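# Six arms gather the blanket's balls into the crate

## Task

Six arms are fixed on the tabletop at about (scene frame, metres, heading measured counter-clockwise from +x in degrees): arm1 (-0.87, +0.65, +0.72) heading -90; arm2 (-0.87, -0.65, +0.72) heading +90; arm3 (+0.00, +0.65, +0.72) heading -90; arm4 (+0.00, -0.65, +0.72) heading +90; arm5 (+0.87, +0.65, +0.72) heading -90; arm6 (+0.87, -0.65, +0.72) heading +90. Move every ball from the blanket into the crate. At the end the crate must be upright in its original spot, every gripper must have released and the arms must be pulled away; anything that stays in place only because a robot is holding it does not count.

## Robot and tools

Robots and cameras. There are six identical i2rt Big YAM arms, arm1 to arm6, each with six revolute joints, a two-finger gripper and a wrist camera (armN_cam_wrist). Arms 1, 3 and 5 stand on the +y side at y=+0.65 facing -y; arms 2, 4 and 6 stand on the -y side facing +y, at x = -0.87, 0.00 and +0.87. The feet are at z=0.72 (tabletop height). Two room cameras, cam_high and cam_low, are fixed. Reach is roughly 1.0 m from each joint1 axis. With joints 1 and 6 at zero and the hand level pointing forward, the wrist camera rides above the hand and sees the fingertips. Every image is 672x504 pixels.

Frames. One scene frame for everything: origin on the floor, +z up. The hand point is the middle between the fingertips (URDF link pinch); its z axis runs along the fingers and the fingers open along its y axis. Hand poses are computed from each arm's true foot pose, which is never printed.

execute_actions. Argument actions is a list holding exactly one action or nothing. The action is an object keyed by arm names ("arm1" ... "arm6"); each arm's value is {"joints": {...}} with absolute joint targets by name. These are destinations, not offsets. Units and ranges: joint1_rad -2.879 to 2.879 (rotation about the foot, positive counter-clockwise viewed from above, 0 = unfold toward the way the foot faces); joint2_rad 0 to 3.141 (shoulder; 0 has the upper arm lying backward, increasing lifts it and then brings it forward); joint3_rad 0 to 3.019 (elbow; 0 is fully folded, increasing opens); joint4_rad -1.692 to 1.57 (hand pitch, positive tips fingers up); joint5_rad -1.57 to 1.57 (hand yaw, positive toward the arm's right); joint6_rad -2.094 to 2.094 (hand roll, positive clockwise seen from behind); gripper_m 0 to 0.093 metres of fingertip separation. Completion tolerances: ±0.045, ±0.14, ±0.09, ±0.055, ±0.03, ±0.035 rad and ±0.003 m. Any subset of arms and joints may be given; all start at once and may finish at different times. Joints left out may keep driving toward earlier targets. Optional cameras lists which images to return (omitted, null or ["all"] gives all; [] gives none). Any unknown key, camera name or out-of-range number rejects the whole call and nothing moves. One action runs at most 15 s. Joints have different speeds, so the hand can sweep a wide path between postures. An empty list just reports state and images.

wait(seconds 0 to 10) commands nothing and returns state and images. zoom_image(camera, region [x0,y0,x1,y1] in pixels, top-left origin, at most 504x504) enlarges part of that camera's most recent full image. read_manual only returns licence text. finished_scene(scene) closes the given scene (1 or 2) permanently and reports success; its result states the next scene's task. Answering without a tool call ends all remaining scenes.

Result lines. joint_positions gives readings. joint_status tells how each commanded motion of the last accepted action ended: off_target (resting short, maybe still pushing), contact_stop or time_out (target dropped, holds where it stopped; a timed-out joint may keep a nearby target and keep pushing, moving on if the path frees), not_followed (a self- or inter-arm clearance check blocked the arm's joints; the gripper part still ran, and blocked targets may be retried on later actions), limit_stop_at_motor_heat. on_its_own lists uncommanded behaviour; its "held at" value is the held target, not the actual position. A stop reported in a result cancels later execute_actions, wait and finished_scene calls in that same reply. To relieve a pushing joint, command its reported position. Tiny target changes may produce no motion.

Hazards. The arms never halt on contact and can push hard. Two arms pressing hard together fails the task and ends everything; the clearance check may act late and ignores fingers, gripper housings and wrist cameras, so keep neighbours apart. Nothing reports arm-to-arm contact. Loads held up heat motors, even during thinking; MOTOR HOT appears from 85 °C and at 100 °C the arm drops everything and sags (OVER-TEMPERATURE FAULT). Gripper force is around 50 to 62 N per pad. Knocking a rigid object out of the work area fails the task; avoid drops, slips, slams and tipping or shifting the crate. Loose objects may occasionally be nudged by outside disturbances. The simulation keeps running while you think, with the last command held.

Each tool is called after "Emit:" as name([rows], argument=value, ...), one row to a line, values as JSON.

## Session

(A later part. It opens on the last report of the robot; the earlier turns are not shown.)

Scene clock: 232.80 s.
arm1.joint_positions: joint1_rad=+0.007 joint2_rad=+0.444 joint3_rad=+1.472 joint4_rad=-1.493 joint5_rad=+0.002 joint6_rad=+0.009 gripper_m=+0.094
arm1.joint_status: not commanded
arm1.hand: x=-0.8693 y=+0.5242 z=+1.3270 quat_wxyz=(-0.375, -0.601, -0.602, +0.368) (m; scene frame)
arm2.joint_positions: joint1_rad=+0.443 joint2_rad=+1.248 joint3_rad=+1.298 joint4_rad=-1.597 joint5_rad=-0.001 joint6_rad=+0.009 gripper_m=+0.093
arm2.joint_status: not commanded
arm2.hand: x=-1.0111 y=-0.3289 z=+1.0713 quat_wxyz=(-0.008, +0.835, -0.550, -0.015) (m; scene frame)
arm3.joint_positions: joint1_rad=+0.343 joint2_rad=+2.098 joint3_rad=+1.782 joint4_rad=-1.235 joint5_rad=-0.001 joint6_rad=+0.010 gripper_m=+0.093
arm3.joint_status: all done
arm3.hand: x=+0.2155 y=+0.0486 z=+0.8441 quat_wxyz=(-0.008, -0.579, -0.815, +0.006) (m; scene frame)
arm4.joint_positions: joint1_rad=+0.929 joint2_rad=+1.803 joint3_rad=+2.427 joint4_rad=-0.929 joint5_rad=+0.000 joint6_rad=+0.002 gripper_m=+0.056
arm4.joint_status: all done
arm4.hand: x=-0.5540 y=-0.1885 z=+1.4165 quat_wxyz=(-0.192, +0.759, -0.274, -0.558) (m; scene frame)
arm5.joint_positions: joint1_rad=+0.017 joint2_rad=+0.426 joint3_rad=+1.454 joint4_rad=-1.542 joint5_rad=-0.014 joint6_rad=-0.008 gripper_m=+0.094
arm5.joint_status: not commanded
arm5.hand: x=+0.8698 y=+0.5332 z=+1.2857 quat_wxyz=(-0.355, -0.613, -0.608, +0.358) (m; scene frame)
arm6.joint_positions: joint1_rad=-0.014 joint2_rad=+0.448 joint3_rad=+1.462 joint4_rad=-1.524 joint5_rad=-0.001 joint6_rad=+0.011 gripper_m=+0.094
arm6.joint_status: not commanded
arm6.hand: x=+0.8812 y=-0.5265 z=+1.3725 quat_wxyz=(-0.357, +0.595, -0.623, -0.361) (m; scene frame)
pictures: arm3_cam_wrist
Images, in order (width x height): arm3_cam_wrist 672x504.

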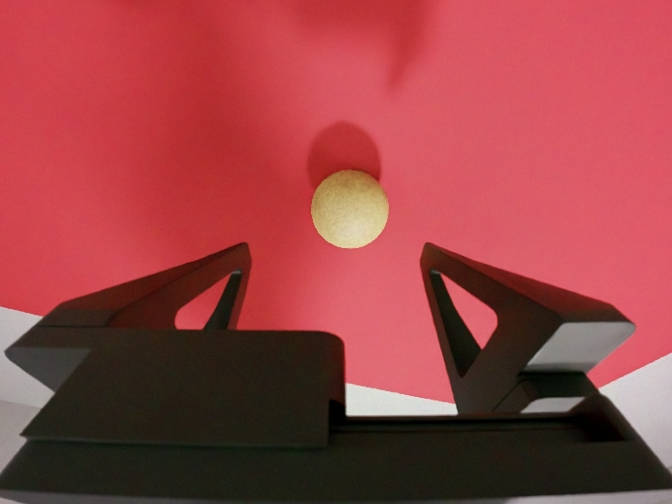

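Emit:
execute_actions([
  {"arm4":{"joints":{"joint2_rad":2.5,"joint3_rad":2.47}},"arm3":{"joints":{"joint1_rad":0.32,"joint2_rad":2.205,"joint3_rad":1.668,"joint4_rad":-1.045}}},
], cameras=["arm3_cam_wrist"])

Emit:
execute_actions([
  {"arm4":{"joints":{"gripper_m":0.093}},"arm3":{"joints":{"gripper_m":0.045}}},
], cameras=["arm3_cam_wrist"])

Scene clock: 235.07 s.
arm1.joint_positions: joint1_rad=+0.007 joint2_rad=+0.444 joint3_rad=+1.472 joint4_rad=-1.493 joint5_rad=+0.002 joint6_rad=+0.009 gripper_m=+0.094
arm1.joint_status: not commanded
arm1.hand: x=-0.8693 y=+0.5242 z=+1.3270 quat_wxyz=(-0.375, -0.601, -0.602, +0.368) (m; scene frame)
arm2.joint_positions: joint1_rad=+0.443 joint2_rad=+1.248 joint3_rad=+1.298 joint4_rad=-1.597 joint5_rad=-0.001 joint6_rad=+0.009 gripper_m=+0.093
arm2.joint_status: not commanded
arm2.hand: x=-1.0111 y=-0.3289 z=+1.0713 quat_wxyz=(-0.008, +0.835, -0.550, -0.015) (m; scene frame)
arm3.joint_positions: joint1_rad=+0.328 joint2_rad=+2.186 joint3_rad=+1.673 joint4_rad=-1.063 joint5_rad=+0.002 joint6_rad=+0.009 gripper_m=+0.093
arm3.joint_status: all done
arm3.hand: x=+0.2025 y=+0.0563 z=+0.7524 quat_wxyz=(+0.003, -0.585, -0.811, +0.000) (m; scene frame)
arm4.joint_positions: joint1_rad=+0.929 joint2_rad=+2.512 joint3_rad=+2.429 joint4_rad=-0.912 joint5_rad=-0.001 joint6_rad=+0.002 gripper_m=+0.056
arm4.joint_status: all done
arm4.hand: x=-0.6836 y=-0.0922 z=+0.8444 quat_wxyz=(-0.089, +0.903, -0.324, -0.269) (m; scene frame)
arm5.joint_positions: joint1_rad=+0.017 joint2_rad=+0.426 joint3_rad=+1.454 joint4_rad=-1.542 joint5_rad=-0.014 joint6_rad=-0.008 gripper_m=+0.094
arm5.joint_status: not commanded
arm5.hand: x=+0.8698 y=+0.5332 z=+1.2857 quat_wxyz=(-0.355, -0.613, -0.608, +0.358) (m; scene frame)
arm6.joint_positions: joint1_rad=-0.014 joint2_rad=+0.448 joint3_rad=+1.462 joint4_rad=-1.524 joint5_rad=-0.001 joint6_rad=+0.011 gripper_m=+0.094
arm6.joint_status: not commanded
arm6.hand: x=+0.8812 y=-0.5265 z=+1.3725 quat_wxyz=(-0.357, +0.595, -0.623, -0.361) (m; scene frame)
pictures: arm3_cam_wrist
Images, in order (width x height): arm3_cam_wrist 672x504.

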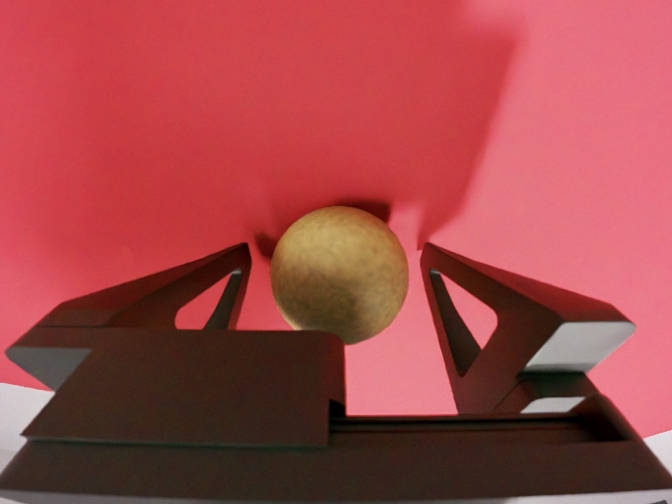

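Scene clock: 235.67 s.
arm1.joint_positions: joint1_rad=+0.007 joint2_rad=+0.444 joint3_rad=+1.472 joint4_rad=-1.493 joint5_rad=+0.002 joint6_rad=+0.009 gripper_m=+0.094
arm1.joint_status: not commanded
arm1.hand: x=-0.8693 y=+0.5242 z=+1.3270 quat_wxyz=(-0.375, -0.601, -0.602, +0.368) (m; scene frame)
arm2.joint_positions: joint1_rad=+0.443 joint2_rad=+1.248 joint3_rad=+1.298 joint4_rad=-1.597 joint5_rad=-0.001 joint6_rad=+0.009 gripper_m=+0.093
arm2.joint_status: not commanded
arm2.hand: x=-1.0111 y=-0.3289 z=+1.0713 quat_wxyz=(-0.008, +0.835, -0.550, -0.015) (m; scene frame)
arm3.joint_positions: joint1_rad=+0.328 joint2_rad=+2.186 joint3_rad=+1.673 joint4_rad=-1.063 joint5_rad=+0.001 joint6_rad=+0.009 gripper_m=+0.057
arm3.joint_status: gripper_m off_target (ended at +0.057, target +0.045)
arm3.hand: x=+0.2026 y=+0.0564 z=+0.7524 quat_wxyz=(+0.003, -0.585, -0.811, +0.000) (m; scene frame)
arm4.joint_positions: joint1_rad=+0.929 joint2_rad=+2.512 joint3_rad=+2.429 joint4_rad=-0.912 joint5_rad=-0.001 joint6_rad=+0.002 gripper_m=+0.093
arm4.joint_status: all done
arm4.hand: x=-0.6836 y=-0.0922 z=+0.8444 quat_wxyz=(-0.089, +0.903, -0.324, -0.269) (m; scene frame)
arm5.joint_positions: joint1_rad=+0.017 joint2_rad=+0.426 joint3_rad=+1.454 joint4_rad=-1.542 joint5_rad=-0.014 joint6_rad=-0.008 gripper_m=+0.094
arm5.joint_status: not commanded
arm5.hand: x=+0.8698 y=+0.5332 z=+1.2857 quat_wxyz=(-0.355, -0.613, -0.608, +0.358) (m; scene frame)
arm6.joint_positions: joint1_rad=-0.014 joint2_rad=+0.448 joint3_rad=+1.462 joint4_rad=-1.524 joint5_rad=-0.001 joint6_rad=+0.011 gripper_m=+0.094
arm6.joint_status: not commanded
arm6.hand: x=+0.8812 y=-0.5265 z=+1.3725 quat_wxyz=(-0.357, +0.595, -0.623, -0.361) (m; scene frame)
pictures: arm3_cam_wrist
Images, in order (width x height): arm3_cam_wrist 672x504.

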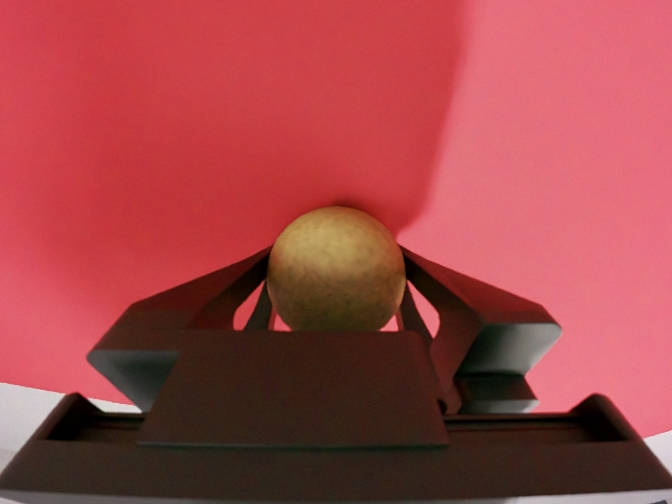

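Emit:
execute_actions([
  {"arm4":{"joints":{"joint2_rad":1.8}},"arm3":{"joints":{"joint2_rad":1.5,"joint3_rad":1.8,"joint4_rad":-1.28}}},
], cameras=[])

Emit:
execute_actions([
  {"arm4":{"joints":{"joint1_rad":0.0,"joint2_rad":1.3,"joint3_rad":1.3,"joint4_rad":-1.5}},"arm3":{"joints":{"joint1_rad":-0.818}}},
], cameras=["cam_high"])

Scene clock: 238.03 s.
arm1.joint_positions: joint1_rad=+0.007 joint2_rad=+0.444 joint3_rad=+1.472 joint4_rad=-1.493 joint5_rad=+0.002 joint6_rad=+0.009 gripper_m=+0.094
arm1.joint_status: not commanded
arm1.hand: x=-0.8693 y=+0.5242 z=+1.3270 quat_wxyz=(-0.375, -0.601, -0.602, +0.368) (m; scene frame)
arm2.joint_positions: joint1_rad=+0.443 joint2_rad=+1.248 joint3_rad=+1.298 joint4_rad=-1.597 joint5_rad=-0.001 joint6_rad=+0.009 gripper_m=+0.093
arm2.joint_status: not commanded
arm2.hand: x=-1.0111 y=-0.3289 z=+1.0713 quat_wxyz=(-0.008, +0.835, -0.550, -0.015) (m; scene frame)
arm3.joint_positions: joint1_rad=+0.328 joint2_rad=+1.507 joint3_rad=+1.799 joint4_rad=-1.261 joint5_rad=+0.001 joint6_rad=+0.009 gripper_m=+0.057
arm3.joint_status: all done
arm3.hand: x=+0.1848 y=+0.1105 z=+1.2045 quat_wxyz=(-0.241, -0.559, -0.775, +0.172) (m; scene frame)
arm4.joint_positions: joint1_rad=+0.929 joint2_rad=+1.807 joint3_rad=+2.459 joint4_rad=-0.909 joint5_rad=-0.001 joint6_rad=+0.002 gripper_m=+0.093
arm4.joint_status: all done
arm4.hand: x=-0.5523 y=-0.1896 z=+1.4365 quat_wxyz=(-0.199, +0.745, -0.270, -0.577) (m; scene frame)
arm5.joint_positions: joint1_rad=+0.017 joint2_rad=+0.426 joint3_rad=+1.454 joint4_rad=-1.542 joint5_rad=-0.014 joint6_rad=-0.008 gripper_m=+0.094
arm5.joint_status: not commanded
arm5.hand: x=+0.8698 y=+0.5332 z=+1.2857 quat_wxyz=(-0.355, -0.613, -0.608, +0.358) (m; scene frame)
arm6.joint_positions: joint1_rad=-0.014 joint2_rad=+0.448 joint3_rad=+1.462 joint4_rad=-1.524 joint5_rad=-0.001 joint6_rad=+0.011 gripper_m=+0.094
arm6.joint_status: not commanded
arm6.hand: x=+0.8812 y=-0.5265 z=+1.3725 quat_wxyz=(-0.357, +0.595, -0.623, -0.361) (m; scene frame)
pictures: none
No camera images: the call's "cameras" was empty. Leave "cameras" out to get every camera's image.

Scene clock: 239.70 s.
arm1.joint_positions: joint1_rad=+0.007 joint2_rad=+0.444 joint3_rad=+1.472 joint4_rad=-1.493 joint5_rad=+0.002 joint6_rad=+0.009 gripper_m=+0.094
arm1.joint_status: not commanded
arm1.hand: x=-0.8693 y=+0.5242 z=+1.3270 quat_wxyz=(-0.375, -0.601, -0.602, +0.368) (m; scene frame)
arm2.joint_positions: joint1_rad=+0.443 joint2_rad=+1.248 joint3_rad=+1.298 joint4_rad=-1.597 joint5_rad=-0.001 joint6_rad=+0.009 gripper_m=+0.093
arm2.joint_status: not commanded
arm2.hand: x=-1.0111 y=-0.3289 z=+1.0713 quat_wxyz=(-0.008, +0.835, -0.550, -0.015) (m; scene frame)
arm3.joint_positions: joint1_rad=-0.820 joint2_rad=+1.507 joint3_rad=+1.799 joint4_rad=-1.261 joint5_rad=+0.001 joint6_rad=+0.009 gripper_m=+0.057
arm3.joint_status: all done
arm3.hand: x=-0.4165 y=+0.2611 z=+1.2052 quat_wxyz=(-0.109, -0.890, -0.346, +0.276) (m; scene frame)
arm4.joint_positions: joint1_rad=+0.002 joint2_rad=+1.303 joint3_rad=+1.301 joint4_rad=-1.486 joint5_rad=+0.002 joint6_rad=+0.002 gripper_m=+0.093
arm4.joint_status: all done
arm4.hand: x=+0.0177 y=-0.2583 z=+1.0494 quat_wxyz=(-0.024, +0.692, -0.721, -0.026) (m; scene frame)
arm5.joint_positions: joint1_rad=+0.017 joint2_rad=+0.426 joint3_rad=+1.454 joint4_rad=-1.542 joint5_rad=-0.014 joint6_rad=-0.008 gripper_m=+0.094
arm5.joint_status: not commanded
arm5.hand: x=+0.8698 y=+0.5332 z=+1.2857 quat_wxyz=(-0.355, -0.613, -0.608, +0.358) (m; scene frame)
arm6.joint_positions: joint1_rad=-0.014 joint2_rad=+0.448 joint3_rad=+1.462 joint4_rad=-1.524 joint5_rad=-0.001 joint6_rad=+0.011 gripper_m=+0.094
arm6.joint_status: not commanded
arm6.hand: x=+0.8812 y=-0.5265 z=+1.3725 quat_wxyz=(-0.357, +0.595, -0.623, -0.361) (m; scene frame)
pictures: cam_high
Images, in order (width x height): cam_high 672x504.

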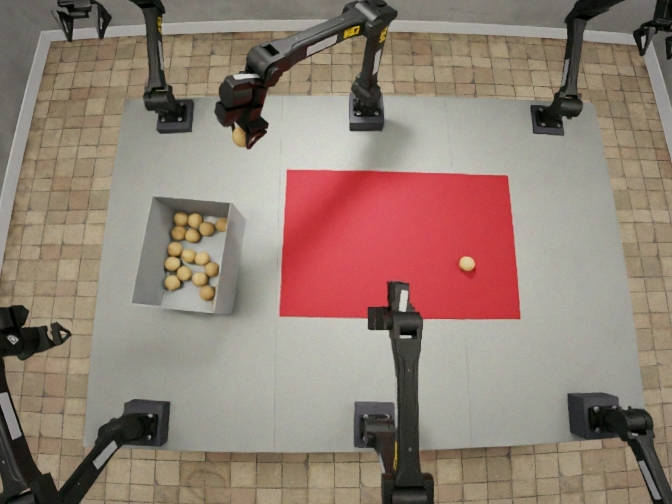

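Emit:
execute_actions([
  {"arm4":{"joints":{"joint1_rad":-0.553,"joint2_rad":2.34,"joint3_rad":2.27,"joint4_rad":-1.46}},"arm3":{"joints":{"joint2_rad":1.75,"joint3_rad":2.57,"joint4_rad":-0.906}}},
], cameras=["arm4_cam_wrist"])

Scene clock: 242.07 s.
arm1.joint_positions: joint1_rad=+0.007 joint2_rad=+0.444 joint3_rad=+1.472 joint4_rad=-1.493 joint5_rad=+0.002 joint6_rad=+0.009 gripper_m=+0.094
arm1.joint_status: not commanded
arm1.hand: x=-0.8693 y=+0.5242 z=+1.3270 quat_wxyz=(-0.375, -0.601, -0.602, +0.368) (m; scene frame)
arm2.joint_positions: joint1_rad=+0.443 joint2_rad=+1.248 joint3_rad=+1.298 joint4_rad=-1.597 joint5_rad=-0.001 joint6_rad=+0.009 gripper_m=+0.093
arm2.joint_status: not commanded
arm2.hand: x=-1.0111 y=-0.3289 z=+1.0713 quat_wxyz=(-0.008, +0.835, -0.550, -0.015) (m; scene frame)
arm3.joint_positions: joint1_rad=-0.820 joint2_rad=+1.751 joint3_rad=+2.558 joint4_rad=-0.926 joint5_rad=+0.001 joint6_rad=+0.009 gripper_m=+0.057
arm3.joint_status: all done
arm3.hand: x=-0.4850 y=+0.1970 z=+1.5236 quat_wxyz=(-0.246, -0.696, -0.271, +0.617) (m; scene frame)
arm4.joint_positions: joint1_rad=-0.558 joint2_rad=+2.331 joint3_rad=+2.223 joint4_rad=-1.468 joint5_rad=+0.000 joint6_rad=+0.002 gripper_m=+0.093
arm4.joint_status: all done
arm4.hand: x=+0.4016 y=-0.0629 z=+0.8480 quat_wxyz=(+0.007, +0.466, -0.885, +0.004) (m; scene frame)
arm5.joint_positions: joint1_rad=+0.017 joint2_rad=+0.426 joint3_rad=+1.454 joint4_rad=-1.542 joint5_rad=-0.014 joint6_rad=-0.008 gripper_m=+0.094
arm5.joint_status: not commanded
arm5.hand: x=+0.8698 y=+0.5332 z=+1.2857 quat_wxyz=(-0.355, -0.613, -0.608, +0.358) (m; scene frame)
arm6.joint_positions: joint1_rad=-0.014 joint2_rad=+0.448 joint3_rad=+1.462 joint4_rad=-1.524 joint5_rad=-0.001 joint6_rad=+0.011 gripper_m=+0.094
arm6.joint_status: not commanded
arm6.hand: x=+0.8812 y=-0.5265 z=+1.3725 quat_wxyz=(-0.357, +0.595, -0.623, -0.361) (m; scene frame)
pictures: arm4_cam_wrist
Images, in order (width x height): arm4_cam_wrist 672x504.

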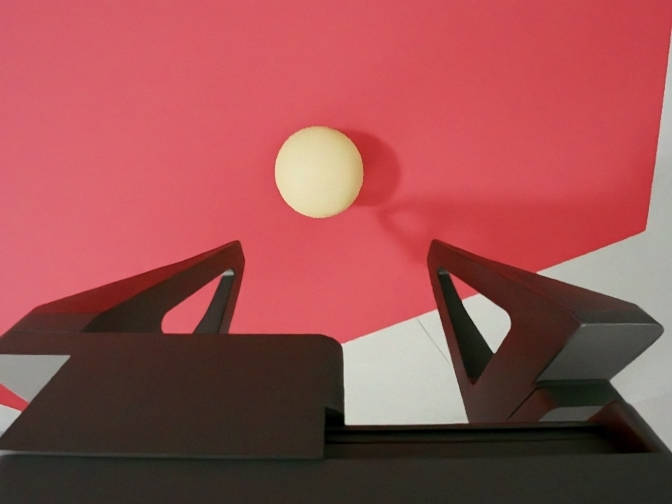

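Emit:
execute_actions([
  {"arm4":{"joints":{"joint1_rad":-0.537,"joint2_rad":2.442,"joint3_rad":2.108,"joint4_rad":-1.252}},"arm3":{"joints":{"joint2_rad":2.58}}},
], cameras=["arm4_cam_wrist"])

Scene clock: 244.33 s.
arm1.joint_positions: joint1_rad=+0.007 joint2_rad=+0.444 joint3_rad=+1.472 joint4_rad=-1.493 joint5_rad=+0.002 joint6_rad=+0.009 gripper_m=+0.094
arm1.joint_status: not commanded
arm1.hand: x=-0.8693 y=+0.5242 z=+1.3270 quat_wxyz=(-0.375, -0.601, -0.602, +0.368) (m; scene frame)
arm2.joint_positions: joint1_rad=+0.443 joint2_rad=+1.248 joint3_rad=+1.298 joint4_rad=-1.597 joint5_rad=-0.001 joint6_rad=+0.009 gripper_m=+0.093
arm2.joint_status: not commanded
arm2.hand: x=-1.0111 y=-0.3289 z=+1.0713 quat_wxyz=(-0.008, +0.835, -0.550, -0.015) (m; scene frame)
arm3.joint_positions: joint1_rad=-0.820 joint2_rad=+2.557 joint3_rad=+2.536 joint4_rad=-0.926 joint5_rad=+0.000 joint6_rad=+0.009 gripper_m=+0.057
arm3.joint_status: all done
arm3.hand: x=-0.6578 y=+0.0351 z=+0.8614 quat_wxyz=(-0.114, -0.887, -0.345, +0.286) (m; scene frame)
arm4.joint_positions: joint1_rad=-0.546 joint2_rad=+2.413 joint3_rad=+2.109 joint4_rad=-1.268 joint5_rad=-0.002 joint6_rad=+0.002 gripper_m=+0.093
arm4.joint_status: all done
arm4.hand: x=+0.3950 y=-0.0562 z=+0.7483 quat_wxyz=(+0.007, +0.472, -0.882, +0.003) (m; scene frame)
arm5.joint_positions: joint1_rad=+0.017 joint2_rad=+0.426 joint3_rad=+1.454 joint4_rad=-1.542 joint5_rad=-0.014 joint6_rad=-0.008 gripper_m=+0.094
arm5.joint_status: not commanded
arm5.hand: x=+0.8698 y=+0.5332 z=+1.2857 quat_wxyz=(-0.355, -0.613, -0.608, +0.358) (m; scene frame)
arm6.joint_positions: joint1_rad=-0.014 joint2_rad=+0.448 joint3_rad=+1.462 joint4_rad=-1.524 joint5_rad=-0.001 joint6_rad=+0.011 gripper_m=+0.094
arm6.joint_status: not commanded
arm6.hand: x=+0.8812 y=-0.5265 z=+1.3725 quat_wxyz=(-0.357, +0.595, -0.623, -0.361) (m; scene frame)
pictures: arm4_cam_wrist
Images, in order (width x height): arm4_cam_wrist 672x504.

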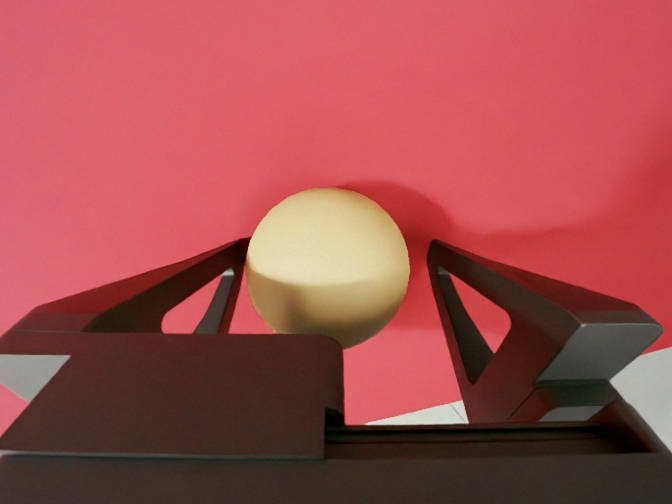

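Emit:
execute_actions([
  {"arm4":{"joints":{"gripper_m":0.045}},"arm3":{"joints":{"gripper_m":0.093}}},
], cameras=[])

Emit:
execute_actions([
  {"arm4":{"joints":{"joint2_rad":1.8,"joint3_rad":2.2,"joint4_rad":-1.2}},"arm3":{"joints":{"joint2_rad":1.3}}},
], cameras=[])

Emit:
execute_actions([
  {"arm4":{"joints":{"joint1_rad":0.93,"joint3_rad":2.47,"joint4_rad":-0.905}},"arm3":{"joints":{"joint1_rad":-0.4,"joint2_rad":0.6,"joint3_rad":1.5,"joint4_rad":-1.5}}},
], cameras=["cam_high"])

Scene clock: 245.30 s.
arm1.joint_positions: joint1_rad=+0.007 joint2_rad=+0.444 joint3_rad=+1.472 joint4_rad=-1.493 joint5_rad=+0.002 joint6_rad=+0.009 gripper_m=+0.094
arm1.joint_status: not commanded
arm1.hand: x=-0.8693 y=+0.5242 z=+1.3270 quat_wxyz=(-0.375, -0.601, -0.602, +0.368) (m; scene frame)
arm2.joint_positions: joint1_rad=+0.443 joint2_rad=+1.248 joint3_rad=+1.298 joint4_rad=-1.597 joint5_rad=-0.001 joint6_rad=+0.009 gripper_m=+0.093
arm2.joint_status: not commanded
arm2.hand: x=-1.0111 y=-0.3289 z=+1.0713 quat_wxyz=(-0.008, +0.835, -0.550, -0.015) (m; scene frame)
arm3.joint_positions: joint1_rad=-0.820 joint2_rad=+2.557 joint3_rad=+2.536 joint4_rad=-0.926 joint5_rad=+0.000 joint6_rad=+0.009 gripper_m=+0.093
arm3.joint_status: all done
arm3.hand: x=-0.6578 y=+0.0351 z=+0.8614 quat_wxyz=(-0.114, -0.887, -0.345, +0.286) (m; scene frame)
arm4.joint_positions: joint1_rad=-0.546 joint2_rad=+2.413 joint3_rad=+2.109 joint4_rad=-1.268 joint5_rad=-0.001 joint6_rad=+0.002 gripper_m=+0.056
arm4.joint_status: gripper_m off_target (ended at +0.056, target +0.045)
arm4.hand: x=+0.3951 y=-0.0563 z=+0.7483 quat_wxyz=(+0.007, +0.472, -0.882, +0.003) (m; scene frame)
arm5.joint_positions: joint1_rad=+0.017 joint2_rad=+0.426 joint3_rad=+1.454 joint4_rad=-1.542 joint5_rad=-0.014 joint6_rad=-0.008 gripper_m=+0.094
arm5.joint_status: not commanded
arm5.hand: x=+0.8698 y=+0.5332 z=+1.2857 quat_wxyz=(-0.355, -0.613, -0.608, +0.358) (m; scene frame)
arm6.joint_positions: joint1_rad=-0.014 joint2_rad=+0.448 joint3_rad=+1.462 joint4_rad=-1.524 joint5_rad=-0.001 joint6_rad=+0.011 gripper_m=+0.094
arm6.joint_status: not commanded
arm6.hand: x=+0.8812 y=-0.5265 z=+1.3725 quat_wxyz=(-0.357, +0.595, -0.623, -0.361) (m; scene frame)
pictures: none
No camera images: the call's "cameras" was empty. Leave "cameras" out to get every camera's image.

Scene clock: 248.20 s.
arm1.joint_positions: joint1_rad=+0.007 joint2_rad=+0.444 joint3_rad=+1.472 joint4_rad=-1.493 joint5_rad=+0.002 joint6_rad=+0.009 gripper_m=+0.094
arm1.joint_status: not commanded
arm1.hand: x=-0.8693 y=+0.5242 z=+1.3270 quat_wxyz=(-0.375, -0.601, -0.602, +0.368) (m; scene frame)
arm2.joint_positions: joint1_rad=+0.443 joint2_rad=+1.248 joint3_rad=+1.298 joint4_rad=-1.597 joint5_rad=-0.001 joint6_rad=+0.009 gripper_m=+0.093
arm2.joint_status: not commanded
arm2.hand: x=-1.0111 y=-0.3289 z=+1.0713 quat_wxyz=(-0.008, +0.835, -0.550, -0.015) (m; scene frame)
arm3.joint_positions: joint1_rad=-0.820 joint2_rad=+1.294 joint3_rad=+2.555 joint4_rad=-0.902 joint5_rad=+0.000 joint6_rad=+0.009 gripper_m=+0.093
arm3.joint_status: all done
arm3.hand: x=-0.2402 y=+0.4256 z=+1.7489 quat_wxyz=(-0.306, -0.530, -0.207, +0.764) (m; scene frame)
arm4.joint_positions: joint1_rad=-0.546 joint2_rad=+1.798 joint3_rad=+2.194 joint4_rad=-1.211 joint5_rad=-0.001 joint6_rad=+0.002 gripper_m=+0.056
arm4.joint_status: all done
arm4.hand: x=+0.3876 y=-0.0671 z=+1.2293 quat_wxyz=(-0.320, +0.440, -0.822, -0.172) (m; scene frame)
arm5.joint_positions: joint1_rad=+0.017 joint2_rad=+0.426 joint3_rad=+1.454 joint4_rad=-1.542 joint5_rad=-0.014 joint6_rad=-0.008 gripper_m=+0.094
arm5.joint_status: not commanded
arm5.hand: x=+0.8698 y=+0.5332 z=+1.2857 quat_wxyz=(-0.355, -0.613, -0.608, +0.358) (m; scene frame)
arm6.joint_positions: joint1_rad=-0.014 joint2_rad=+0.448 joint3_rad=+1.462 joint4_rad=-1.524 joint5_rad=-0.001 joint6_rad=+0.011 gripper_m=+0.094
arm6.joint_status: not commanded
arm6.hand: x=+0.8812 y=-0.5265 z=+1.3725 quat_wxyz=(-0.357, +0.595, -0.623, -0.361) (m; scene frame)
pictures: none
No camera images: the call's "cameras" was empty. Leave "cameras" out to get every camera's image.

Scene clock: 250.10 s.
arm1.joint_positions: joint1_rad=+0.007 joint2_rad=+0.444 joint3_rad=+1.472 joint4_rad=-1.493 joint5_rad=+0.002 joint6_rad=+0.009 gripper_m=+0.094
arm1.joint_status: not commanded
arm1.hand: x=-0.8693 y=+0.5242 z=+1.3270 quat_wxyz=(-0.375, -0.601, -0.602, +0.368) (m; scene frame)
arm2.joint_positions: joint1_rad=+0.443 joint2_rad=+1.248 joint3_rad=+1.298 joint4_rad=-1.597 joint5_rad=-0.001 joint6_rad=+0.009 gripper_m=+0.093
arm2.joint_status: not commanded
arm2.hand: x=-1.0111 y=-0.3289 z=+1.0713 quat_wxyz=(-0.008, +0.835, -0.550, -0.015) (m; scene frame)
arm3.joint_positions: joint1_rad=-0.410 joint2_rad=+0.599 joint3_rad=+1.493 joint4_rad=-1.480 joint5_rad=-0.001 joint6_rad=+0.009 gripper_m=+0.093
arm3.joint_status: all done
arm3.hand: x=-0.0757 y=+0.4750 z=+1.3471 quat_wxyz=(-0.262, -0.738, -0.480, +0.395) (m; scene frame)
arm4.joint_positions: joint1_rad=+0.938 joint2_rad=+1.811 joint3_rad=+2.435 joint4_rad=-0.923 joint5_rad=-0.001 joint6_rad=+0.002 gripper_m=+0.056
arm4.joint_status: all done
arm4.hand: x=-0.5604 y=-0.1916 z=+1.4175 quat_wxyz=(-0.191, +0.758, -0.270, -0.562) (m; scene frame)
arm5.joint_positions: joint1_rad=+0.017 joint2_rad=+0.426 joint3_rad=+1.454 joint4_rad=-1.542 joint5_rad=-0.014 joint6_rad=-0.008 gripper_m=+0.094
arm5.joint_status: not commanded
arm5.hand: x=+0.8698 y=+0.5332 z=+1.2857 quat_wxyz=(-0.355, -0.613, -0.608, +0.358) (m; scene frame)
arm6.joint_positions: joint1_rad=-0.014 joint2_rad=+0.448 joint3_rad=+1.462 joint4_rad=-1.524 joint5_rad=-0.001 joint6_rad=+0.011 gripper_m=+0.094
arm6.joint_status: not commanded
arm6.hand: x=+0.8812 y=-0.5265 z=+1.3725 quat_wxyz=(-0.357, +0.595, -0.623, -0.361) (m; scene frame)
pictures: cam_high
Images, in order (width x height): cam_high 672x504.

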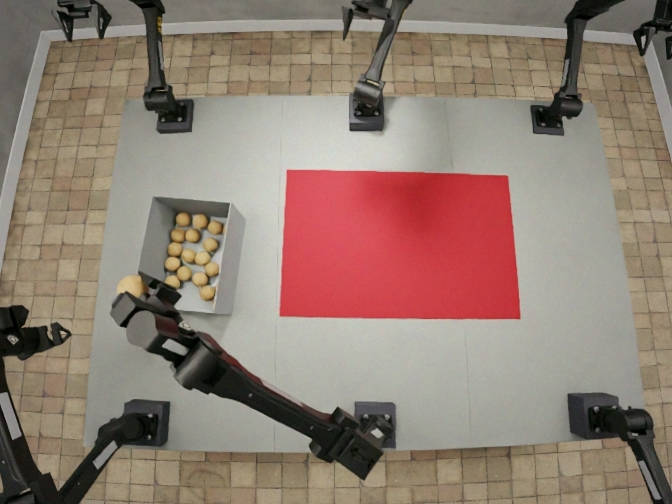

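Emit:
execute_actions([
  {"arm4":{"joints":{"joint2_rad":2.5,"joint3_rad":2.47}}},
], cameras=[])

Emit:
execute_actions([
  {"arm4":{"joints":{"gripper_m":0.093}}},
], cameras=[])

Emit:
execute_actions([
  {"arm4":{"joints":{"joint2_rad":1.3}}},
], cameras=["cam_high","cam_low"])

Emit:
zoom_image(camera="cam_high", region=[100,170,300,340])

Scene clock: 252.30 s.
arm1.joint_positions: joint1_rad=+0.007 joint2_rad=+0.444 joint3_rad=+1.472 joint4_rad=-1.493 joint5_rad=+0.002 joint6_rad=+0.009 gripper_m=+0.094
arm1.joint_status: not commanded
arm1.hand: x=-0.8693 y=+0.5242 z=+1.3270 quat_wxyz=(-0.375, -0.601, -0.602, +0.368) (m; scene frame)
arm2.joint_positions: joint1_rad=+0.443 joint2_rad=+1.248 joint3_rad=+1.298 joint4_rad=-1.597 joint5_rad=-0.001 joint6_rad=+0.009 gripper_m=+0.093
arm2.joint_status: not commanded
arm2.hand: x=-1.0111 y=-0.3289 z=+1.0713 quat_wxyz=(-0.008, +0.835, -0.550, -0.015) (m; scene frame)
arm3.joint_positions: joint1_rad=-0.410 joint2_rad=+0.599 joint3_rad=+1.493 joint4_rad=-1.480 joint5_rad=-0.001 joint6_rad=+0.009 gripper_m=+0.093
arm3.joint_status: not commanded
arm3.hand: x=-0.0757 y=+0.4750 z=+1.3471 quat_wxyz=(-0.262, -0.738, -0.480, +0.395) (m; scene frame)
arm4.joint_positions: joint1_rad=+0.938 joint2_rad=+2.505 joint3_rad=+2.433 joint4_rad=-0.900 joint5_rad=-0.003 joint6_rad=+0.002 gripper_m=+0.056
arm4.joint_status: all done
arm4.hand: x=-0.6918 y=-0.0960 z=+0.8544 quat_wxyz=(-0.090, +0.901, -0.318, -0.280) (m; scene frame)
arm5.joint_positions: joint1_rad=+0.017 joint2_rad=+0.426 joint3_rad=+1.454 joint4_rad=-1.542 joint5_rad=-0.014 joint6_rad=-0.008 gripper_m=+0.094
arm5.joint_status: not commanded
arm5.hand: x=+0.8698 y=+0.5332 z=+1.2857 quat_wxyz=(-0.355, -0.613, -0.608, +0.358) (m; scene frame)
arm6.joint_positions: joint1_rad=-0.014 joint2_rad=+0.448 joint3_rad=+1.462 joint4_rad=-1.524 joint5_rad=-0.001 joint6_rad=+0.011 gripper_m=+0.094
arm6.joint_status: not commanded
arm6.hand: x=+0.8812 y=-0.5265 z=+1.3725 quat_wxyz=(-0.357, +0.595, -0.623, -0.361) (m; scene frame)
pictures: none
No camera images: the call's "cameras" was empty. Leave "cameras" out to get every camera's image.

Scene clock: 252.90 s.
arm1.joint_positions: joint1_rad=+0.007 joint2_rad=+0.444 joint3_rad=+1.472 joint4_rad=-1.493 joint5_rad=+0.002 joint6_rad=+0.009 gripper_m=+0.094
arm1.joint_status: not commanded
arm1.hand: x=-0.8693 y=+0.5242 z=+1.3270 quat_wxyz=(-0.375, -0.601, -0.602, +0.368) (m; scene frame)
arm2.joint_positions: joint1_rad=+0.443 joint2_rad=+1.248 joint3_rad=+1.298 joint4_rad=-1.597 joint5_rad=-0.001 joint6_rad=+0.009 gripper_m=+0.093
arm2.joint_status: not commanded
arm2.hand: x=-1.0111 y=-0.3289 z=+1.0713 quat_wxyz=(-0.008, +0.835, -0.550, -0.015) (m; scene frame)
arm3.joint_positions: joint1_rad=-0.410 joint2_rad=+0.599 joint3_rad=+1.493 joint4_rad=-1.480 joint5_rad=-0.001 joint6_rad=+0.009 gripper_m=+0.093
arm3.joint_status: not commanded
arm3.hand: x=-0.0757 y=+0.4750 z=+1.3471 quat_wxyz=(-0.262, -0.738, -0.480, +0.395) (m; scene frame)
arm4.joint_positions: joint1_rad=+0.938 joint2_rad=+2.505 joint3_rad=+2.433 joint4_rad=-0.900 joint5_rad=-0.003 joint6_rad=+0.002 gripper_m=+0.093
arm4.joint_status: all done
arm4.hand: x=-0.6918 y=-0.0959 z=+0.8544 quat_wxyz=(-0.090, +0.901, -0.318, -0.280) (m; scene frame)
arm5.joint_positions: joint1_rad=+0.017 joint2_rad=+0.426 joint3_rad=+1.454 joint4_rad=-1.542 joint5_rad=-0.014 joint6_rad=-0.008 gripper_m=+0.094
arm5.joint_status: not commanded
arm5.hand: x=+0.8698 y=+0.5332 z=+1.2857 quat_wxyz=(-0.355, -0.613, -0.608, +0.358) (m; scene frame)
arm6.joint_positions: joint1_rad=-0.014 joint2_rad=+0.448 joint3_rad=+1.462 joint4_rad=-1.524 joint5_rad=-0.001 joint6_rad=+0.011 gripper_m=+0.094
arm6.joint_status: not commanded
arm6.hand: x=+0.8812 y=-0.5265 z=+1.3725 quat_wxyz=(-0.357, +0.595, -0.623, -0.361) (m; scene frame)
pictures: none
No camera images: the call's "cameras" was empty. Leave "cameras" out to get every camera's image.

Scene clock: 255.27 s.
arm1.joint_positions: joint1_rad=+0.007 joint2_rad=+0.444 joint3_rad=+1.472 joint4_rad=-1.493 joint5_rad=+0.002 joint6_rad=+0.009 gripper_m=+0.094
arm1.joint_status: not commanded
arm1.hand: x=-0.8693 y=+0.5242 z=+1.3270 quat_wxyz=(-0.375, -0.601, -0.602, +0.368) (m; scene frame)
arm2.joint_positions: joint1_rad=+0.443 joint2_rad=+1.248 joint3_rad=+1.298 joint4_rad=-1.597 joint5_rad=-0.001 joint6_rad=+0.009 gripper_m=+0.093
arm2.joint_status: not commanded
arm2.hand: x=-1.0111 y=-0.3289 z=+1.0713 quat_wxyz=(-0.008, +0.835, -0.550, -0.015) (m; scene frame)
arm3.joint_positions: joint1_rad=-0.410 joint2_rad=+0.599 joint3_rad=+1.493 joint4_rad=-1.480 joint5_rad=-0.001 joint6_rad=+0.009 gripper_m=+0.093
arm3.joint_status: not commanded
arm3.hand: x=-0.0757 y=+0.4750 z=+1.3471 quat_wxyz=(-0.262, -0.738, -0.480, +0.395) (m; scene frame)
arm4.joint_positions: joint1_rad=+0.938 joint2_rad=+1.307 joint3_rad=+2.456 joint4_rad=-0.900 joint5_rad=-0.003 joint6_rad=+0.002 gripper_m=+0.093
arm4.joint_status: all done
arm4.hand: x=-0.2936 y=-0.4007 z=+1.7079 quat_wxyz=(-0.256, +0.578, -0.207, -0.746) (m; scene frame)
arm5.joint_positions: joint1_rad=+0.017 joint2_rad=+0.426 joint3_rad=+1.454 joint4_rad=-1.542 joint5_rad=-0.014 joint6_rad=-0.008 gripper_m=+0.094
arm5.joint_status: not commanded
arm5.hand: x=+0.8698 y=+0.5332 z=+1.2857 quat_wxyz=(-0.355, -0.613, -0.608, +0.358) (m; scene frame)
arm6.joint_positions: joint1_rad=-0.014 joint2_rad=+0.448 joint3_rad=+1.462 joint4_rad=-1.524 joint5_rad=-0.001 joint6_rad=+0.011 gripper_m=+0.094
arm6.joint_status: not commanded
arm6.hand: x=+0.8812 y=-0.5265 z=+1.3725 quat_wxyz=(-0.357, +0.595, -0.623, -0.361) (m; scene frame)
pictures: cam_high, cam_low
Images, in order (width x height): cam_high 672x504, cam_low 672x504.

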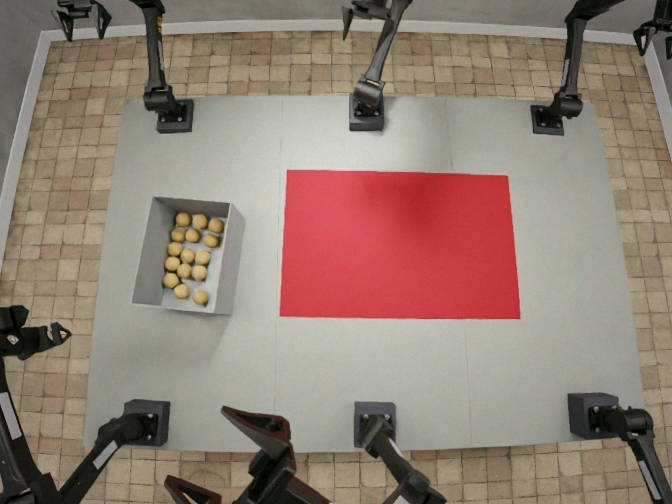

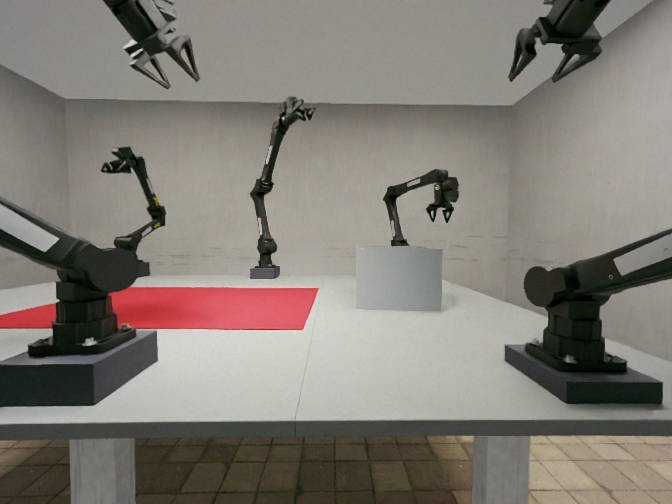

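Region (100, 170, 300, 340) of cam_high's 672x504 image, scaled by 2.520, with more detail than that image has; it fills the top 428 rows of this view, and the rest is white.

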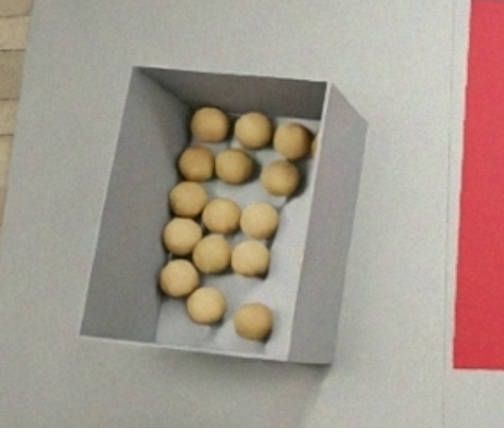

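Emit:
execute_actions([
  {"arm2":{"joints":{"joint1_rad":-0.31,"joint2_rad":1.5,"joint3_rad":1.42,"joint4_rad":-1.46,"joint6_rad":1.37}},"arm4":{"joints":{"joint1_rad":0.0,"joint2_rad":0.5,"joint3_rad":1.47,"joint4_rad":-1.5}}},
], cameras=["cam_high","arm2_cam_wrist"])

Scene clock: 258.60 s.
arm1.joint_positions: joint1_rad=+0.007 joint2_rad=+0.444 joint3_rad=+1.472 joint4_rad=-1.493 joint5_rad=+0.002 joint6_rad=+0.009 gripper_m=+0.094
arm1.joint_status: not commanded
arm1.hand: x=-0.8693 y=+0.5242 z=+1.3270 quat_wxyz=(-0.375, -0.601, -0.602, +0.368) (m; scene frame)
arm2.joint_positions: joint1_rad=-0.313 joint2_rad=+1.502 joint3_rad=+1.392 joint4_rad=-1.463 joint5_rad=-0.001 joint6_rad=+1.357 gripper_m=+0.093
arm2.joint_status: all done
arm2.hand: x=-0.7207 y=-0.2349 z=+1.0112 quat_wxyz=(+0.004, -0.063, -0.998, -0.003) (m; scene frame)
arm3.joint_positions: joint1_rad=-0.410 joint2_rad=+0.599 joint3_rad=+1.493 joint4_rad=-1.480 joint5_rad=-0.001 joint6_rad=+0.009 gripper_m=+0.093
arm3.joint_status: not commanded
arm3.hand: x=-0.0757 y=+0.4750 z=+1.3471 quat_wxyz=(-0.262, -0.738, -0.480, +0.395) (m; scene frame)
arm4.joint_positions: joint1_rad=+0.010 joint2_rad=+0.507 joint3_rad=+1.468 joint4_rad=-1.482 joint5_rad=+0.001 joint6_rad=+0.002 gripper_m=+0.093
arm4.joint_status: all done
arm4.hand: x=+0.0091 y=-0.4881 z=+1.3483 quat_wxyz=(-0.354, +0.603, -0.625, -0.347) (m; scene frame)
arm5.joint_positions: joint1_rad=+0.017 joint2_rad=+0.426 joint3_rad=+1.454 joint4_rad=-1.542 joint5_rad=-0.014 joint6_rad=-0.008 gripper_m=+0.094
arm5.joint_status: not commanded
arm5.hand: x=+0.8698 y=+0.5332 z=+1.2857 quat_wxyz=(-0.355, -0.613, -0.608, +0.358) (m; scene frame)
arm6.joint_positions: joint1_rad=-0.014 joint2_rad=+0.448 joint3_rad=+1.462 joint4_rad=-1.524 joint5_rad=-0.001 joint6_rad=+0.011 gripper_m=+0.094
arm6.joint_status: not commanded
arm6.hand: x=+0.8812 y=-0.5265 z=+1.3725 quat_wxyz=(-0.357, +0.595, -0.623, -0.361) (m; scene frame)
pictures: arm2_cam_wrist, cam_high
Images, in order (width x height): arm2_cam_wrist 672x504, cam_high 672x504.

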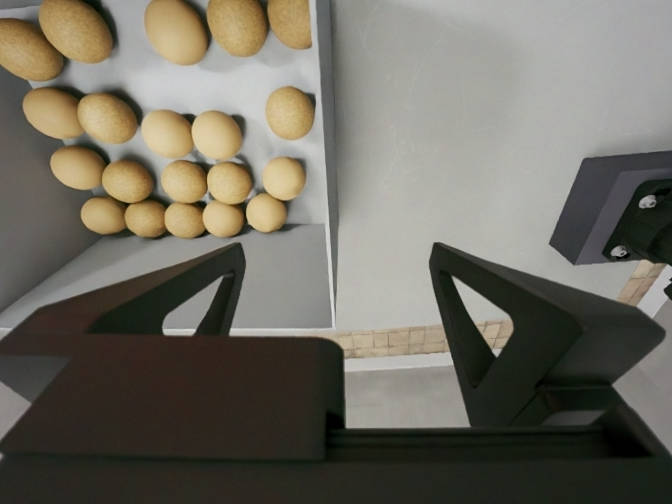

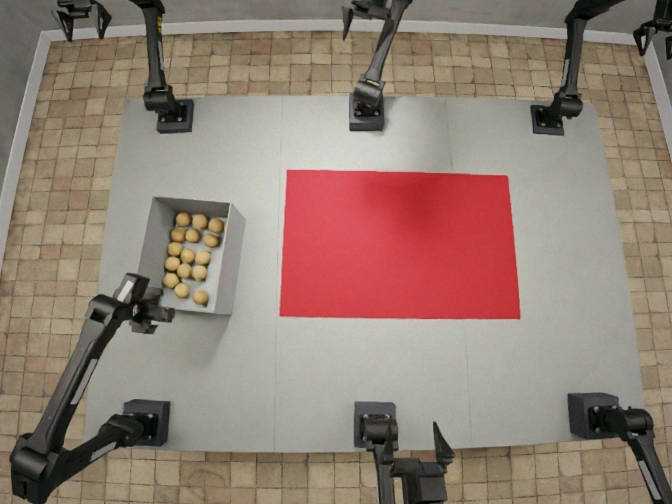

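Emit:
execute_actions([
  {"arm2":{"joints":{"joint2_rad":1.62,"joint3_rad":1.155,"joint4_rad":-1.115}},"arm3":{"joints":{"joint1_rad":0.0,"joint2_rad":0.45,"joint3_rad":1.47}}},
], cameras=["arm2_cam_wrist"])

Emit:
execute_actions([
  {"arm2":{"joints":{"gripper_m":0.0}}},
], cameras=["cam_high"])

Emit:
zoom_image(camera="cam_high", region=[100,170,300,340])

Scene clock: 260.67 s.
arm1.joint_positions: joint1_rad=+0.007 joint2_rad=+0.444 joint3_rad=+1.472 joint4_rad=-1.493 joint5_rad=+0.002 joint6_rad=+0.009 gripper_m=+0.094
arm1.joint_status: not commanded
arm1.hand: x=-0.8693 y=+0.5242 z=+1.3270 quat_wxyz=(-0.375, -0.601, -0.602, +0.368) (m; scene frame)
arm2.joint_positions: joint1_rad=-0.312 joint2_rad=+1.608 joint3_rad=+1.157 joint4_rad=-1.127 joint5_rad=+0.004 joint6_rad=+1.359 gripper_m=+0.093
arm2.joint_status: all done
arm2.hand: x=-0.7203 y=-0.2304 z=+0.8801 quat_wxyz=(+0.002, -0.063, -0.998, +0.000) (m; scene frame)
arm3.joint_positions: joint1_rad=-0.009 joint2_rad=+0.450 joint3_rad=+1.467 joint4_rad=-1.480 joint5_rad=-0.001 joint6_rad=+0.009 gripper_m=+0.093
arm3.joint_status: all done
arm3.hand: x=-0.0006 y=+0.5192 z=+1.3565 quat_wxyz=(-0.372, -0.606, -0.597, +0.372) (m; scene frame)
arm4.joint_positions: joint1_rad=+0.010 joint2_rad=+0.507 joint3_rad=+1.468 joint4_rad=-1.482 joint5_rad=+0.001 joint6_rad=+0.002 gripper_m=+0.093
arm4.joint_status: not commanded
arm4.hand: x=+0.0091 y=-0.4881 z=+1.3483 quat_wxyz=(-0.354, +0.603, -0.625, -0.347) (m; scene frame)
arm5.joint_positions: joint1_rad=+0.017 joint2_rad=+0.426 joint3_rad=+1.454 joint4_rad=-1.542 joint5_rad=-0.014 joint6_rad=-0.008 gripper_m=+0.094
arm5.joint_status: not commanded
arm5.hand: x=+0.8698 y=+0.5332 z=+1.2857 quat_wxyz=(-0.355, -0.613, -0.608, +0.358) (m; scene frame)
arm6.joint_positions: joint1_rad=-0.014 joint2_rad=+0.448 joint3_rad=+1.462 joint4_rad=-1.524 joint5_rad=-0.001 joint6_rad=+0.011 gripper_m=+0.094
arm6.joint_status: not commanded
arm6.hand: x=+0.8812 y=-0.5265 z=+1.3725 quat_wxyz=(-0.357, +0.595, -0.623, -0.361) (m; scene frame)
pictures: arm2_cam_wrist
Images, in order (width x height): arm2_cam_wrist 672x504.

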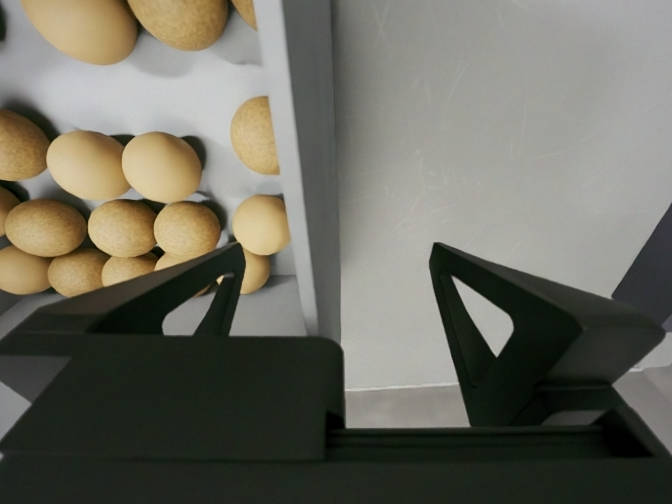

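Scene clock: 261.40 s.
arm1.joint_positions: joint1_rad=+0.007 joint2_rad=+0.444 joint3_rad=+1.472 joint4_rad=-1.493 joint5_rad=+0.002 joint6_rad=+0.009 gripper_m=+0.094
arm1.joint_status: not commanded
arm1.hand: x=-0.8693 y=+0.5242 z=+1.3270 quat_wxyz=(-0.375, -0.601, -0.602, +0.368) (m; scene frame)
arm2.joint_positions: joint1_rad=-0.310 joint2_rad=+1.609 joint3_rad=+1.157 joint4_rad=-1.118 joint5_rad=+0.002 joint6_rad=+1.345 gripper_m=+0.002
arm2.joint_status: all done
arm2.hand: x=-0.7208 y=-0.2281 z=+0.8799 quat_wxyz=(+0.002, -0.055, -0.998, -0.004) (m; scene frame)
arm3.joint_positions: joint1_rad=-0.009 joint2_rad=+0.450 joint3_rad=+1.467 joint4_rad=-1.480 joint5_rad=-0.001 joint6_rad=+0.009 gripper_m=+0.093
arm3.joint_status: not commanded
arm3.hand: x=-0.0006 y=+0.5192 z=+1.3565 quat_wxyz=(-0.372, -0.606, -0.597, +0.372) (m; scene frame)
arm4.joint_positions: joint1_rad=+0.010 joint2_rad=+0.507 joint3_rad=+1.468 joint4_rad=-1.482 joint5_rad=+0.001 joint6_rad=+0.002 gripper_m=+0.093
arm4.joint_status: not commanded
arm4.hand: x=+0.0091 y=-0.4881 z=+1.3483 quat_wxyz=(-0.354, +0.603, -0.625, -0.347) (m; scene frame)
arm5.joint_positions: joint1_rad=+0.017 joint2_rad=+0.426 joint3_rad=+1.454 joint4_rad=-1.542 joint5_rad=-0.014 joint6_rad=-0.008 gripper_m=+0.094
arm5.joint_status: not commanded
arm5.hand: x=+0.8698 y=+0.5332 z=+1.2857 quat_wxyz=(-0.355, -0.613, -0.608, +0.358) (m; scene frame)
arm6.joint_positions: joint1_rad=-0.014 joint2_rad=+0.448 joint3_rad=+1.462 joint4_rad=-1.524 joint5_rad=-0.001 joint6_rad=+0.011 gripper_m=+0.094
arm6.joint_status: not commanded
arm6.hand: x=+0.8812 y=-0.5265 z=+1.3725 quat_wxyz=(-0.357, +0.595, -0.623, -0.361) (m; scene frame)
pictures: cam_high
Images, in order (width x height): cam_high 672x504.

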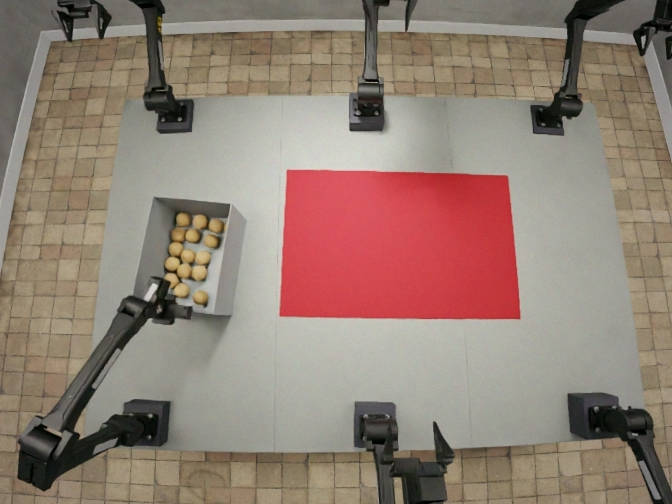

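Region (100, 170, 300, 340) of cam_high's 672x504 image, scaled by 2.520, with more detail than that image has; it fills the top 428 rows of this view, and the rest is white.

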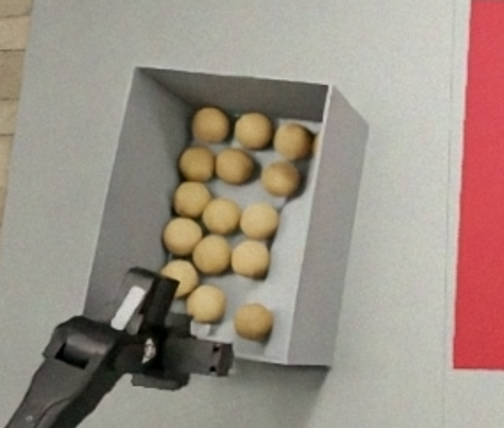

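Emit:
execute_actions([
  {"arm2":{"joints":{"joint1_rad":-0.28,"joint2_rad":1.522,"joint3_rad":1.068}}},
], cameras=["cam_high"])

Emit:
zoom_image(camera="cam_high", region=[100,170,300,340])

Scene clock: 262.57 s.
arm1.joint_positions: joint1_rad=+0.007 joint2_rad=+0.444 joint3_rad=+1.472 joint4_rad=-1.493 joint5_rad=+0.002 joint6_rad=+0.009 gripper_m=+0.094
arm1.joint_status: not commanded
arm1.hand: x=-0.8693 y=+0.5242 z=+1.3270 quat_wxyz=(-0.375, -0.601, -0.602, +0.368) (m; scene frame)
arm2.joint_positions: joint1_rad=-0.291 joint2_rad=+1.531 joint3_rad=+1.065 joint4_rad=-1.110 joint5_rad=+0.002 joint6_rad=+1.367 gripper_m=+0.002
arm2.joint_status: all done
arm2.hand: x=-0.7390 y=-0.2572 z=+0.8801 quat_wxyz=(+0.003, -0.057, -0.998, -0.001) (m; scene frame)
arm3.joint_positions: joint1_rad=-0.009 joint2_rad=+0.450 joint3_rad=+1.467 joint4_rad=-1.480 joint5_rad=-0.001 joint6_rad=+0.009 gripper_m=+0.093
arm3.joint_status: not commanded
arm3.hand: x=-0.0006 y=+0.5192 z=+1.3565 quat_wxyz=(-0.372, -0.606, -0.597, +0.372) (m; scene frame)
arm4.joint_positions: joint1_rad=+0.010 joint2_rad=+0.507 joint3_rad=+1.468 joint4_rad=-1.482 joint5_rad=+0.001 joint6_rad=+0.002 gripper_m=+0.093
arm4.joint_status: not commanded
arm4.hand: x=+0.0091 y=-0.4881 z=+1.3483 quat_wxyz=(-0.354, +0.603, -0.625, -0.347) (m; scene frame)
arm5.joint_positions: joint1_rad=+0.017 joint2_rad=+0.426 joint3_rad=+1.454 joint4_rad=-1.542 joint5_rad=-0.014 joint6_rad=-0.008 gripper_m=+0.094
arm5.joint_status: not commanded
arm5.hand: x=+0.8698 y=+0.5332 z=+1.2857 quat_wxyz=(-0.355, -0.613, -0.608, +0.358) (m; scene frame)
arm6.joint_positions: joint1_rad=-0.014 joint2_rad=+0.448 joint3_rad=+1.462 joint4_rad=-1.524 joint5_rad=-0.001 joint6_rad=+0.011 gripper_m=+0.094
arm6.joint_status: not commanded
arm6.hand: x=+0.8812 y=-0.5265 z=+1.3725 quat_wxyz=(-0.357, +0.595, -0.623, -0.361) (m; scene frame)
pictures: cam_high
Images, in order (width x height): cam_high 672x504.

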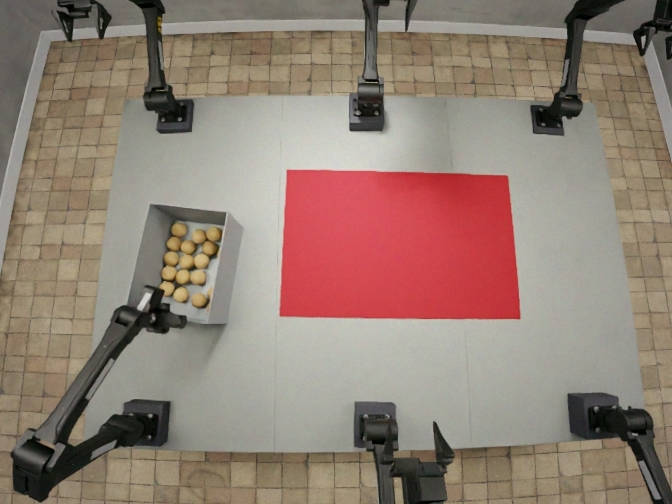

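Region (100, 170, 300, 340) of cam_high's 672x504 image, scaled by 2.520, with more detail than that image has; it fills the top 428 rows of this view, and the rest is white.

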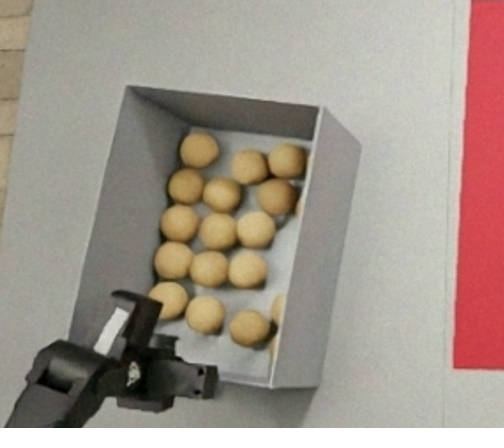

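Emit:
execute_actions([
  {"arm2":{"joints":{"gripper_m":0.093}}},
], cameras=[])

Emit:
execute_actions([
  {"arm2":{"joints":{"joint2_rad":1.2,"joint3_rad":1.3,"joint4_rad":-1.5}}},
], cameras=["cam_high"])

Scene clock: 263.63 s.
arm1.joint_positions: joint1_rad=+0.007 joint2_rad=+0.444 joint3_rad=+1.472 joint4_rad=-1.493 joint5_rad=+0.002 joint6_rad=+0.009 gripper_m=+0.094
arm1.joint_status: not commanded
arm1.hand: x=-0.8693 y=+0.5242 z=+1.3270 quat_wxyz=(-0.375, -0.601, -0.602, +0.368) (m; scene frame)
arm2.joint_positions: joint1_rad=-0.291 joint2_rad=+1.530 joint3_rad=+1.065 joint4_rad=-1.110 joint5_rad=+0.002 joint6_rad=+1.367 gripper_m=+0.093
arm2.joint_status: all done
arm2.hand: x=-0.7391 y=-0.2571 z=+0.8805 quat_wxyz=(+0.003, -0.057, -0.998, -0.002) (m; scene frame)
arm3.joint_positions: joint1_rad=-0.009 joint2_rad=+0.450 joint3_rad=+1.467 joint4_rad=-1.480 joint5_rad=-0.001 joint6_rad=+0.009 gripper_m=+0.093
arm3.joint_status: not commanded
arm3.hand: x=-0.0006 y=+0.5192 z=+1.3565 quat_wxyz=(-0.372, -0.606, -0.597, +0.372) (m; scene frame)
arm4.joint_positions: joint1_rad=+0.010 joint2_rad=+0.507 joint3_rad=+1.468 joint4_rad=-1.482 joint5_rad=+0.001 joint6_rad=+0.002 gripper_m=+0.093
arm4.joint_status: not commanded
arm4.hand: x=+0.0091 y=-0.4881 z=+1.3483 quat_wxyz=(-0.354, +0.603, -0.625, -0.347) (m; scene frame)
arm5.joint_positions: joint1_rad=+0.017 joint2_rad=+0.426 joint3_rad=+1.454 joint4_rad=-1.542 joint5_rad=-0.014 joint6_rad=-0.008 gripper_m=+0.094
arm5.joint_status: not commanded
arm5.hand: x=+0.8698 y=+0.5332 z=+1.2857 quat_wxyz=(-0.355, -0.613, -0.608, +0.358) (m; scene frame)
arm6.joint_positions: joint1_rad=-0.014 joint2_rad=+0.448 joint3_rad=+1.462 joint4_rad=-1.524 joint5_rad=-0.001 joint6_rad=+0.011 gripper_m=+0.094
arm6.joint_status: not commanded
arm6.hand: x=+0.8812 y=-0.5265 z=+1.3725 quat_wxyz=(-0.357, +0.595, -0.623, -0.361) (m; scene frame)
pictures: none
No camera images: the call's "cameras" was empty. Leave "cameras" out to get every camera's image.

Scene clock: 265.00 s.
arm1.joint_positions: joint1_rad=+0.007 joint2_rad=+0.444 joint3_rad=+1.472 joint4_rad=-1.493 joint5_rad=+0.002 joint6_rad=+0.009 gripper_m=+0.094
arm1.joint_status: not commanded
arm1.hand: x=-0.8693 y=+0.5242 z=+1.3270 quat_wxyz=(-0.375, -0.601, -0.602, +0.368) (m; scene frame)
arm2.joint_positions: joint1_rad=-0.291 joint2_rad=+1.203 joint3_rad=+1.290 joint4_rad=-1.491 joint5_rad=+0.002 joint6_rad=+1.367 gripper_m=+0.093
arm2.joint_status: all done
arm2.hand: x=-0.7518 y=-0.3009 z=+1.0848 quat_wxyz=(-0.019, -0.057, -0.995, -0.084) (m; scene frame)
arm3.joint_positions: joint1_rad=-0.009 joint2_rad=+0.450 joint3_rad=+1.467 joint4_rad=-1.480 joint5_rad=-0.001 joint6_rad=+0.009 gripper_m=+0.093
arm3.joint_status: not commanded
arm3.hand: x=-0.0006 y=+0.5192 z=+1.3565 quat_wxyz=(-0.372, -0.606, -0.597, +0.372) (m; scene frame)
arm4.joint_positions: joint1_rad=+0.010 joint2_rad=+0.507 joint3_rad=+1.468 joint4_rad=-1.482 joint5_rad=+0.001 joint6_rad=+0.002 gripper_m=+0.093
arm4.joint_status: not commanded
arm4.hand: x=+0.0091 y=-0.4881 z=+1.3483 quat_wxyz=(-0.354, +0.603, -0.625, -0.347) (m; scene frame)
arm5.joint_positions: joint1_rad=+0.017 joint2_rad=+0.426 joint3_rad=+1.454 joint4_rad=-1.542 joint5_rad=-0.014 joint6_rad=-0.008 gripper_m=+0.094
arm5.joint_status: not commanded
arm5.hand: x=+0.8698 y=+0.5332 z=+1.2857 quat_wxyz=(-0.355, -0.613, -0.608, +0.358) (m; scene frame)
arm6.joint_positions: joint1_rad=-0.014 joint2_rad=+0.448 joint3_rad=+1.462 joint4_rad=-1.524 joint5_rad=-0.001 joint6_rad=+0.011 gripper_m=+0.094
arm6.joint_status: not commanded
arm6.hand: x=+0.8812 y=-0.5265 z=+1.3725 quat_wxyz=(-0.357, +0.595, -0.623, -0.361) (m; scene frame)
pictures: cam_high
Images, in order (width x height): cam_high 672x504.

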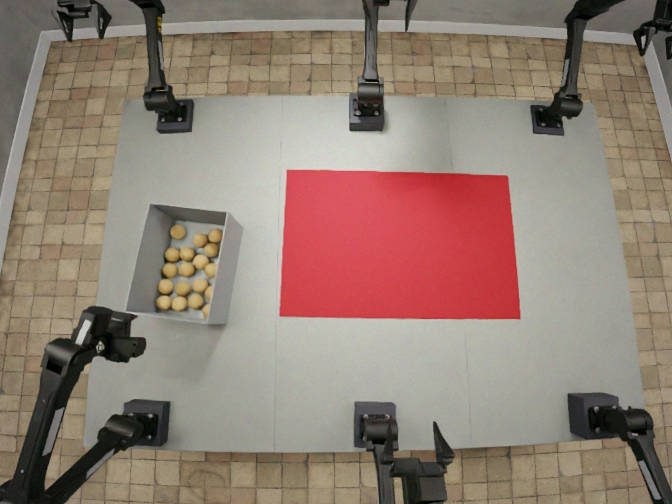

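Emit:
finished_scene(scene=1)

The scene is finished: the task was done.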